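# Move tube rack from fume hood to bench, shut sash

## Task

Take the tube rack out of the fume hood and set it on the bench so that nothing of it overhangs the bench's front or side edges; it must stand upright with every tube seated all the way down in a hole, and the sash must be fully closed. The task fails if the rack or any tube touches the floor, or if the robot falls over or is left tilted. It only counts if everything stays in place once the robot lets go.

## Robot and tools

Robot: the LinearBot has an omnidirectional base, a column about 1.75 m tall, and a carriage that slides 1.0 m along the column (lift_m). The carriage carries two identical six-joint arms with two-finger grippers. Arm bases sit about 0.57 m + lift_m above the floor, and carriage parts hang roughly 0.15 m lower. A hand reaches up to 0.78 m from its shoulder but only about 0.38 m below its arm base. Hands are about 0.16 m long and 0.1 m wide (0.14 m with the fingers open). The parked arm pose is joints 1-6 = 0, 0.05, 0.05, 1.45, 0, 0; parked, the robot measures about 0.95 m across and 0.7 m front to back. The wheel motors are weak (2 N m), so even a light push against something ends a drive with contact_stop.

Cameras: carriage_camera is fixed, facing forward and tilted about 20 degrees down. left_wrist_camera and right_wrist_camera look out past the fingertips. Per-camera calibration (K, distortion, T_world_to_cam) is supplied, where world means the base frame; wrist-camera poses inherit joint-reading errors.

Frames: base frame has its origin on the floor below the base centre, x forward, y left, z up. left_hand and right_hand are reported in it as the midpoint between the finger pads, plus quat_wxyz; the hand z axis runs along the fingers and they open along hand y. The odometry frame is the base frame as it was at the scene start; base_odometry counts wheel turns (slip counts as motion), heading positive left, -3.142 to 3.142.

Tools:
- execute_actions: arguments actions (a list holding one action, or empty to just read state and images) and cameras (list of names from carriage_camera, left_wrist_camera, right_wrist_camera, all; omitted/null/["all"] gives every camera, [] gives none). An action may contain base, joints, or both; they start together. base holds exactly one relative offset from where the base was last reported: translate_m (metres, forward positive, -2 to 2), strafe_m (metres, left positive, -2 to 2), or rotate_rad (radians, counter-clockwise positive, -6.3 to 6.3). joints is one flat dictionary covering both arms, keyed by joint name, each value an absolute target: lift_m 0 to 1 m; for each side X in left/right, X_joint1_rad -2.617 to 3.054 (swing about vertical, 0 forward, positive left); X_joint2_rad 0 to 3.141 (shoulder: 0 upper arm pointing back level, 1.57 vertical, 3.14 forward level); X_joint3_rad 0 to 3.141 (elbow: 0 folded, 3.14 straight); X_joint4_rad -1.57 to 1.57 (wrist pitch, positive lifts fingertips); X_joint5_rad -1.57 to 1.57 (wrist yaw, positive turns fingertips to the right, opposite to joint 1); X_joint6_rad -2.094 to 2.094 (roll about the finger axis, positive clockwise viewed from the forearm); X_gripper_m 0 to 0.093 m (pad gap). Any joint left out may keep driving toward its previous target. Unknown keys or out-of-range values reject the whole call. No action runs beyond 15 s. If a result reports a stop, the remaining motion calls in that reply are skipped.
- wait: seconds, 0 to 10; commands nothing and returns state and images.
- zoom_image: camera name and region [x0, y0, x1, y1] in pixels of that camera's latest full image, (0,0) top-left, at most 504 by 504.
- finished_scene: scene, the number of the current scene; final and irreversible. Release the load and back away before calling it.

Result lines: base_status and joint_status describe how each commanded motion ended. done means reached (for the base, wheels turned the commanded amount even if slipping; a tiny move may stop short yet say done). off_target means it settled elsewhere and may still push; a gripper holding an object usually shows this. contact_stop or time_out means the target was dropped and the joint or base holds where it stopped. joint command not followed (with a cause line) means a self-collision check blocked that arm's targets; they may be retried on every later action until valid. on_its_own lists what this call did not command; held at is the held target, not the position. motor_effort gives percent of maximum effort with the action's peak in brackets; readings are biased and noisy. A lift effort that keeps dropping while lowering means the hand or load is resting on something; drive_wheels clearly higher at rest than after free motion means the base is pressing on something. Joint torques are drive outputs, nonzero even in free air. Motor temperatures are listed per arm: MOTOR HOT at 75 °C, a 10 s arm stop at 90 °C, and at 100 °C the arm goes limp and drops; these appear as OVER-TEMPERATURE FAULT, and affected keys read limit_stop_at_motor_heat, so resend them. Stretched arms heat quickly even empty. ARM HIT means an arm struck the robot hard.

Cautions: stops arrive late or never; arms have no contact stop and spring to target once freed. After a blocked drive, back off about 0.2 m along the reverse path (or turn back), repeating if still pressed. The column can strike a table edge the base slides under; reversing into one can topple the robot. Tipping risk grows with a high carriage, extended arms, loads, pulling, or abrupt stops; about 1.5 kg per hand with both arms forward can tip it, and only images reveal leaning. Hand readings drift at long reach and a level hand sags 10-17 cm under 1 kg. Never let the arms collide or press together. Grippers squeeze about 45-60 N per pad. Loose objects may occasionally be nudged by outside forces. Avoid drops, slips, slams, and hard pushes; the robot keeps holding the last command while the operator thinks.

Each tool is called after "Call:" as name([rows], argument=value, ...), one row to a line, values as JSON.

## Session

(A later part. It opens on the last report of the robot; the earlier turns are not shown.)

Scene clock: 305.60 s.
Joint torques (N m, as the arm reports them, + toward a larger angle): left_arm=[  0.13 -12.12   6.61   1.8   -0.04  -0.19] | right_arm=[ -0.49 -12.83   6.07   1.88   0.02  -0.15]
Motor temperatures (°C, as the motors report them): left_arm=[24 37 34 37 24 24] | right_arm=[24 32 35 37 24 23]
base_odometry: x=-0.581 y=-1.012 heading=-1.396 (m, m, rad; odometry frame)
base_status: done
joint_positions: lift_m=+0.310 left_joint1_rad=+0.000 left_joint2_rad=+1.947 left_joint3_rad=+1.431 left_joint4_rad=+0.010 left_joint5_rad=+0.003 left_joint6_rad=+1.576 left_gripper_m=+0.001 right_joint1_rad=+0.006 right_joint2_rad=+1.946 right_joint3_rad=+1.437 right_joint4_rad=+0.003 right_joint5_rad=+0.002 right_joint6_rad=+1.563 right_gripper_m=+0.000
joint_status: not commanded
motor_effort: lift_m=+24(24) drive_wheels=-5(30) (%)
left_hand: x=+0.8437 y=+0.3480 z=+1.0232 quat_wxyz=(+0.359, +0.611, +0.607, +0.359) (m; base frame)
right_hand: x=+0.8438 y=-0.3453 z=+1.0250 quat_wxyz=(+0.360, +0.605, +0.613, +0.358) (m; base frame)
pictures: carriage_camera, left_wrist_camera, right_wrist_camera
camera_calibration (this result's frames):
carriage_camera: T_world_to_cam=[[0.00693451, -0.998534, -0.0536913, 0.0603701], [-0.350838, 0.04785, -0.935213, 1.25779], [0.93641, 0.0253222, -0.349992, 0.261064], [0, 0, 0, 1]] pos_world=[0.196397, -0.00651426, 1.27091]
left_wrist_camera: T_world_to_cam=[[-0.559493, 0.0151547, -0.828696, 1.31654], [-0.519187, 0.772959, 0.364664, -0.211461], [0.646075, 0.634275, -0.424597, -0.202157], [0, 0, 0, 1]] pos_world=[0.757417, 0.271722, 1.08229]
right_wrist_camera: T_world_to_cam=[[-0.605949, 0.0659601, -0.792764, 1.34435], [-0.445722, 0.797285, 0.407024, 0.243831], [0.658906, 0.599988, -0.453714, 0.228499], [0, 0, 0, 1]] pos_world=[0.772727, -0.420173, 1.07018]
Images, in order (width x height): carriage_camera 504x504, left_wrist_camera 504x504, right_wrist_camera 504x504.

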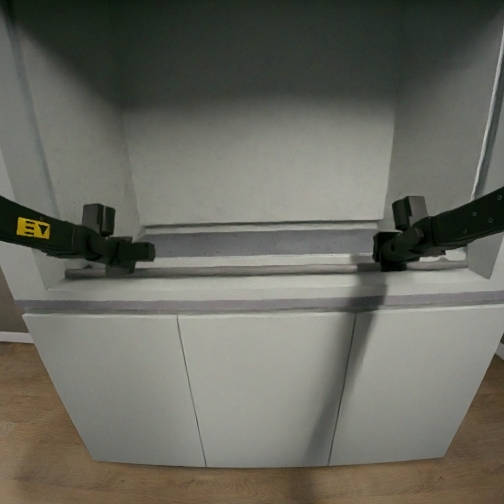

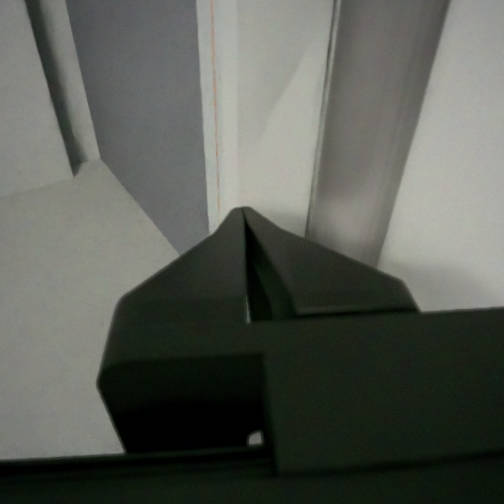

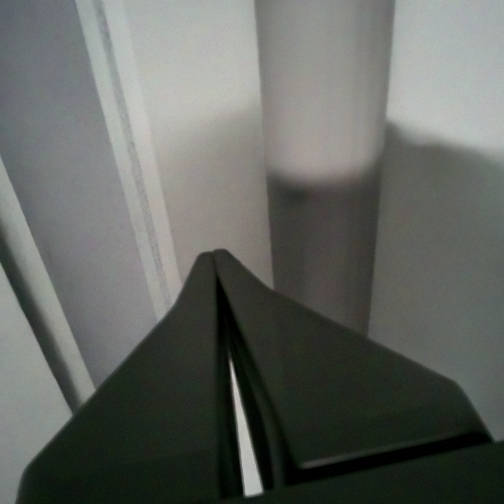

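A sliver of orange shows: a small gap. Press.

Call:
execute_actions([
  {"joints":{"lift_m":0.17,"left_joint4_rad":-0.3,"right_joint4_rad":-0.3}},
])

Call:
execute_actions([
  {"joints":{"lift_m":0.33,"left_joint4_rad":0,"right_joint4_rad":0}},
])

Scene clock: 308.00 s.
Joint torques (N m, as the arm reports them, + toward a larger angle): left_arm=[-0.02 -2.17  2.04 -0.96 -0.02 -0.21] | right_arm=[-0.53 -1.88  2.21 -1.25  0.01 -0.19]
Motor temperatures (°C, as the motors report them): left_arm=[24 37 34 37 24 24] | right_arm=[24 32 35 37 24 23]
base_odometry: x=-0.581 y=-1.012 heading=-1.396 (m, m, rad; odometry frame)
base_status: not commanded
joint_positions: lift_m=+0.171 left_joint1_rad=+0.000 left_joint2_rad=+1.829 left_joint3_rad=+1.499 left_joint4_rad=+0.047 left_joint5_rad=+0.002 left_joint6_rad=+1.577 left_gripper_m=+0.001 right_joint1_rad=+0.006 right_joint2_rad=+1.829 right_joint3_rad=+1.496 right_joint4_rad=+0.091 right_joint5_rad=+0.001 right_joint6_rad=+1.565 right_gripper_m=+0.000
joint_status: left_joint4_rad off_target (ended at +0.047, target -0.300); right_joint4_rad off_target (ended at +0.091, target -0.300); the others done
motor_effort: lift_m=+15(18) drive_wheels=+6(6) (%)
left_hand: x=+0.8436 y=+0.3482 z=+0.9901 quat_wxyz=(+0.424, +0.568, +0.563, +0.425) (m; base frame)
right_hand: x=+0.8461 y=-0.3451 z=+0.9994 quat_wxyz=(+0.436, +0.554, +0.560, +0.436) (m; base frame)
pictures: carriage_camera, left_wrist_camera, right_wrist_camera
camera_calibration (this result's frames):
carriage_camera: T_world_to_cam=[[0.00693451, -0.998534, -0.0536913, 0.0528989], [-0.350838, 0.04785, -0.935213, 1.12765], [0.93641, 0.0253222, -0.349992, 0.212363], [0, 0, 0, 1]] pos_world=[0.196397, -0.00651426, 1.13176]
left_wrist_camera: T_world_to_cam=[[-0.362939, 0.0157953, -0.931679, 1.22495], [-0.587516, 0.772192, 0.24196, -0.0201591], [0.723257, 0.635193, -0.270978, -0.433844], [0, 0, 0, 1]] pos_world=[0.746517, 0.271793, 1.02857]
right_wrist_camera: T_world_to_cam=[[-0.377822, 0.0694968, -0.923266, 1.26411], [-0.53721, 0.79571, 0.279734, 0.459155], [0.754093, 0.601677, -0.263303, -0.0549757], [0, 0, 0, 1]] pos_world=[0.765727, -0.420128, 1.02419]
Images, in order (width x height): carriage_camera 504x504, left_wrist_camera 504x504, right_wrist_camera 504x504.

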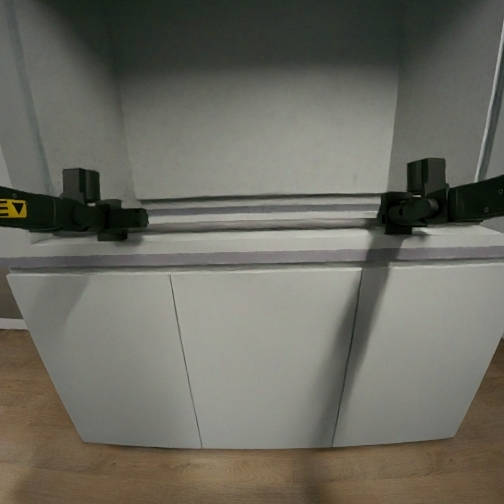

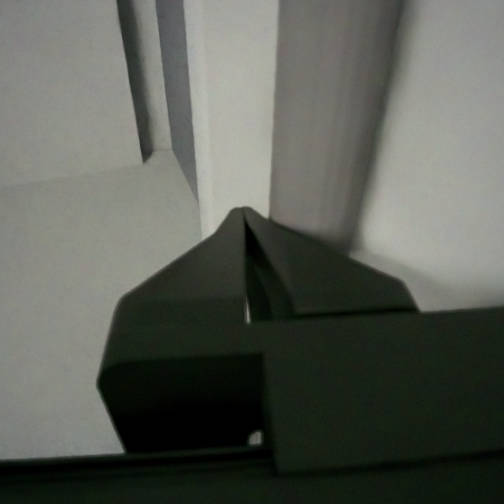

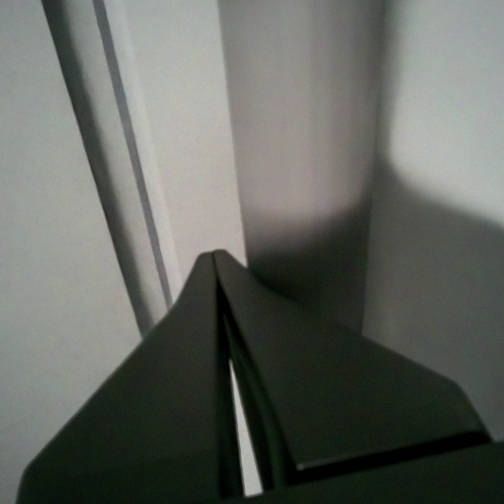

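Scene clock: 309.17 s.
Joint torques (N m, as the arm reports them, + toward a larger angle): left_arm=[ -0.13 -11.98   6.66   1.71  -0.02  -0.18] | right_arm=[ -0.45 -12.85   5.9    1.81   0.05  -0.18]
Motor temperatures (°C, as the motors report them): left_arm=[24 37 34 37 24 24] | right_arm=[24 32 35 36 24 23]
base_odometry: x=-0.581 y=-1.012 heading=-1.396 (m, m, rad; odometry frame)
base_status: not commanded
joint_positions: lift_m=+0.330 left_joint1_rad=+0.000 left_joint2_rad=+1.945 left_joint3_rad=+1.432 left_joint4_rad=+0.018 left_joint5_rad=+0.002 left_joint6_rad=+1.576 left_gripper_m=+0.001 right_joint1_rad=+0.006 right_joint2_rad=+1.945 right_joint3_rad=+1.439 right_joint4_rad=+0.012 right_joint5_rad=+0.001 right_joint6_rad=+1.565 right_gripper_m=+0.000
joint_status: all done
motor_effort: lift_m=+24(28) drive_wheels=+7(7) (%)
left_hand: x=+0.8447 y=+0.3482 z=+1.0463 quat_wxyz=(+0.362, +0.609, +0.605, +0.363) (m; base frame)
right_hand: x=+0.8453 y=-0.3451 z=+1.0484 quat_wxyz=(+0.363, +0.604, +0.610, +0.362) (m; base frame)
pictures: carriage_camera, left_wrist_camera, right_wrist_camera
camera_calibration (this result's frames):
carriage_camera: T_world_to_cam=[[0.00693451, -0.998534, -0.0536913, 0.0614435], [-0.350838, 0.04785, -0.935213, 1.27648], [0.93641, 0.0253222, -0.349992, 0.268061], [0, 0, 0, 1]] pos_world=[0.196397, -0.00651426, 1.2909]
left_wrist_camera: T_world_to_cam=[[-0.550625, 0.0150534, -0.834617, 1.33501], [-0.52383, 0.772237, 0.359517, -0.209919], [0.649934, 0.635156, -0.417328, -0.204341], [0, 0, 0, 1]] pos_world=[0.757937, 0.2718, 1.10441]
right_wrist_camera: T_world_to_cam=[[-0.596231, 0.0681138, -0.799918, 1.36383], [-0.450591, 0.796259, 0.403658, 0.242065], [0.664436, 0.601109, -0.444063, 0.223647], [0, 0, 0, 1]] pos_world=[0.773629, -0.420078, 1.09255]
Images, in order (width x height): carriage_camera 504x504, left_wrist_camera 504x504, right_wrist_camera 504x504.

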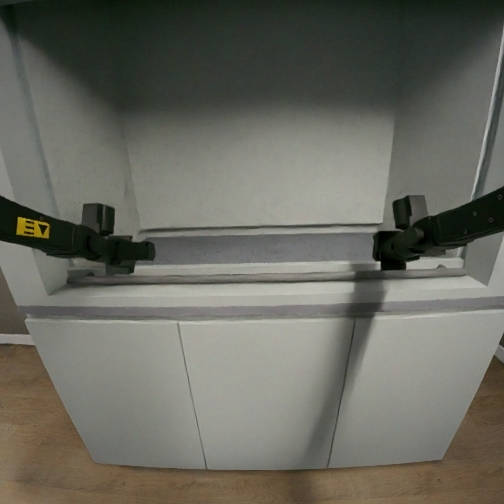

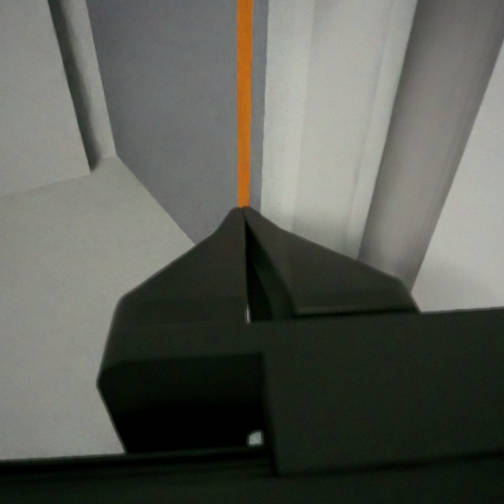

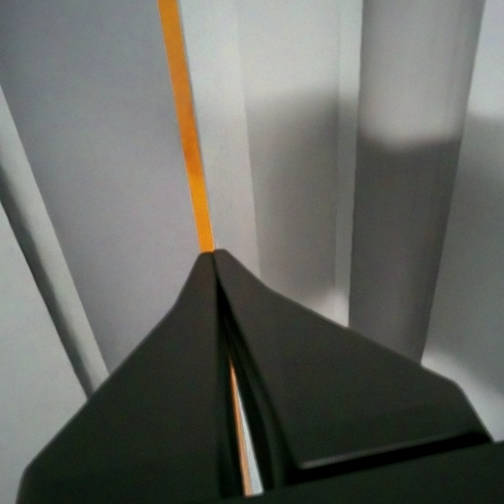

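Call:
execute_actions([
  {"base":{"translate_m":-0.4}},
], cameras=["carriage_camera"])

Call:
finished_scene(scene=1)

Scene clock: 313.43 s.
Joint torques (N m, as the arm reports them, + toward a larger angle): left_arm=[  0.06 -11.99   6.46   1.79  -0.03  -0.18] | right_arm=[ -0.49 -12.81   6.03   1.84   0.05  -0.17]
Motor temperatures (°C, as the motors report them): left_arm=[24 38 34 37 24 24] | right_arm=[24 33 35 37 24 23]
base_odometry: x=-0.650 y=-0.618 heading=-1.396 (m, m, rad; odometry frame)
base_status: done
joint_positions: lift_m=+0.330 left_joint1_rad=-0.001 left_joint2_rad=+1.945 left_joint3_rad=+1.432 left_joint4_rad=+0.010 left_joint5_rad=+0.001 left_joint6_rad=+1.576 left_gripper_m=+0.001 right_joint1_rad=+0.005 right_joint2_rad=+1.945 right_joint3_rad=+1.439 right_joint4_rad=+0.004 right_joint5_rad=+0.001 right_joint6_rad=+1.565 right_gripper_m=+0.000
joint_status: not commanded
motor_effort: lift_m=+24(24) drive_wheels=-5(43) (%)
left_hand: x=+0.8438 y=+0.3478 z=+1.0446 quat_wxyz=(+0.359, +0.611, +0.607, +0.360) (m; base frame)
right_hand: x=+0.8444 y=-0.3460 z=+1.0467 quat_wxyz=(+0.361, +0.605, +0.611, +0.360) (m; base frame)
pictures: carriage_camera
camera_calibration (this result's frames):
carriage_camera: T_world_to_cam=[[0.00693451, -0.998534, -0.0536913, 0.0614435], [-0.350838, 0.04785, -0.935213, 1.27648], [0.93641, 0.0253222, -0.349992, 0.268061], [0, 0, 0, 1]] pos_world=[0.196397, -0.00651426, 1.2909]
Images, in order (width x height): carriage_camera 504x504.

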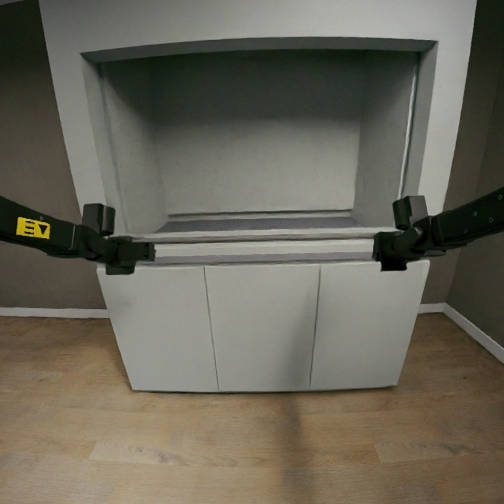

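The scene is finished: the task was done.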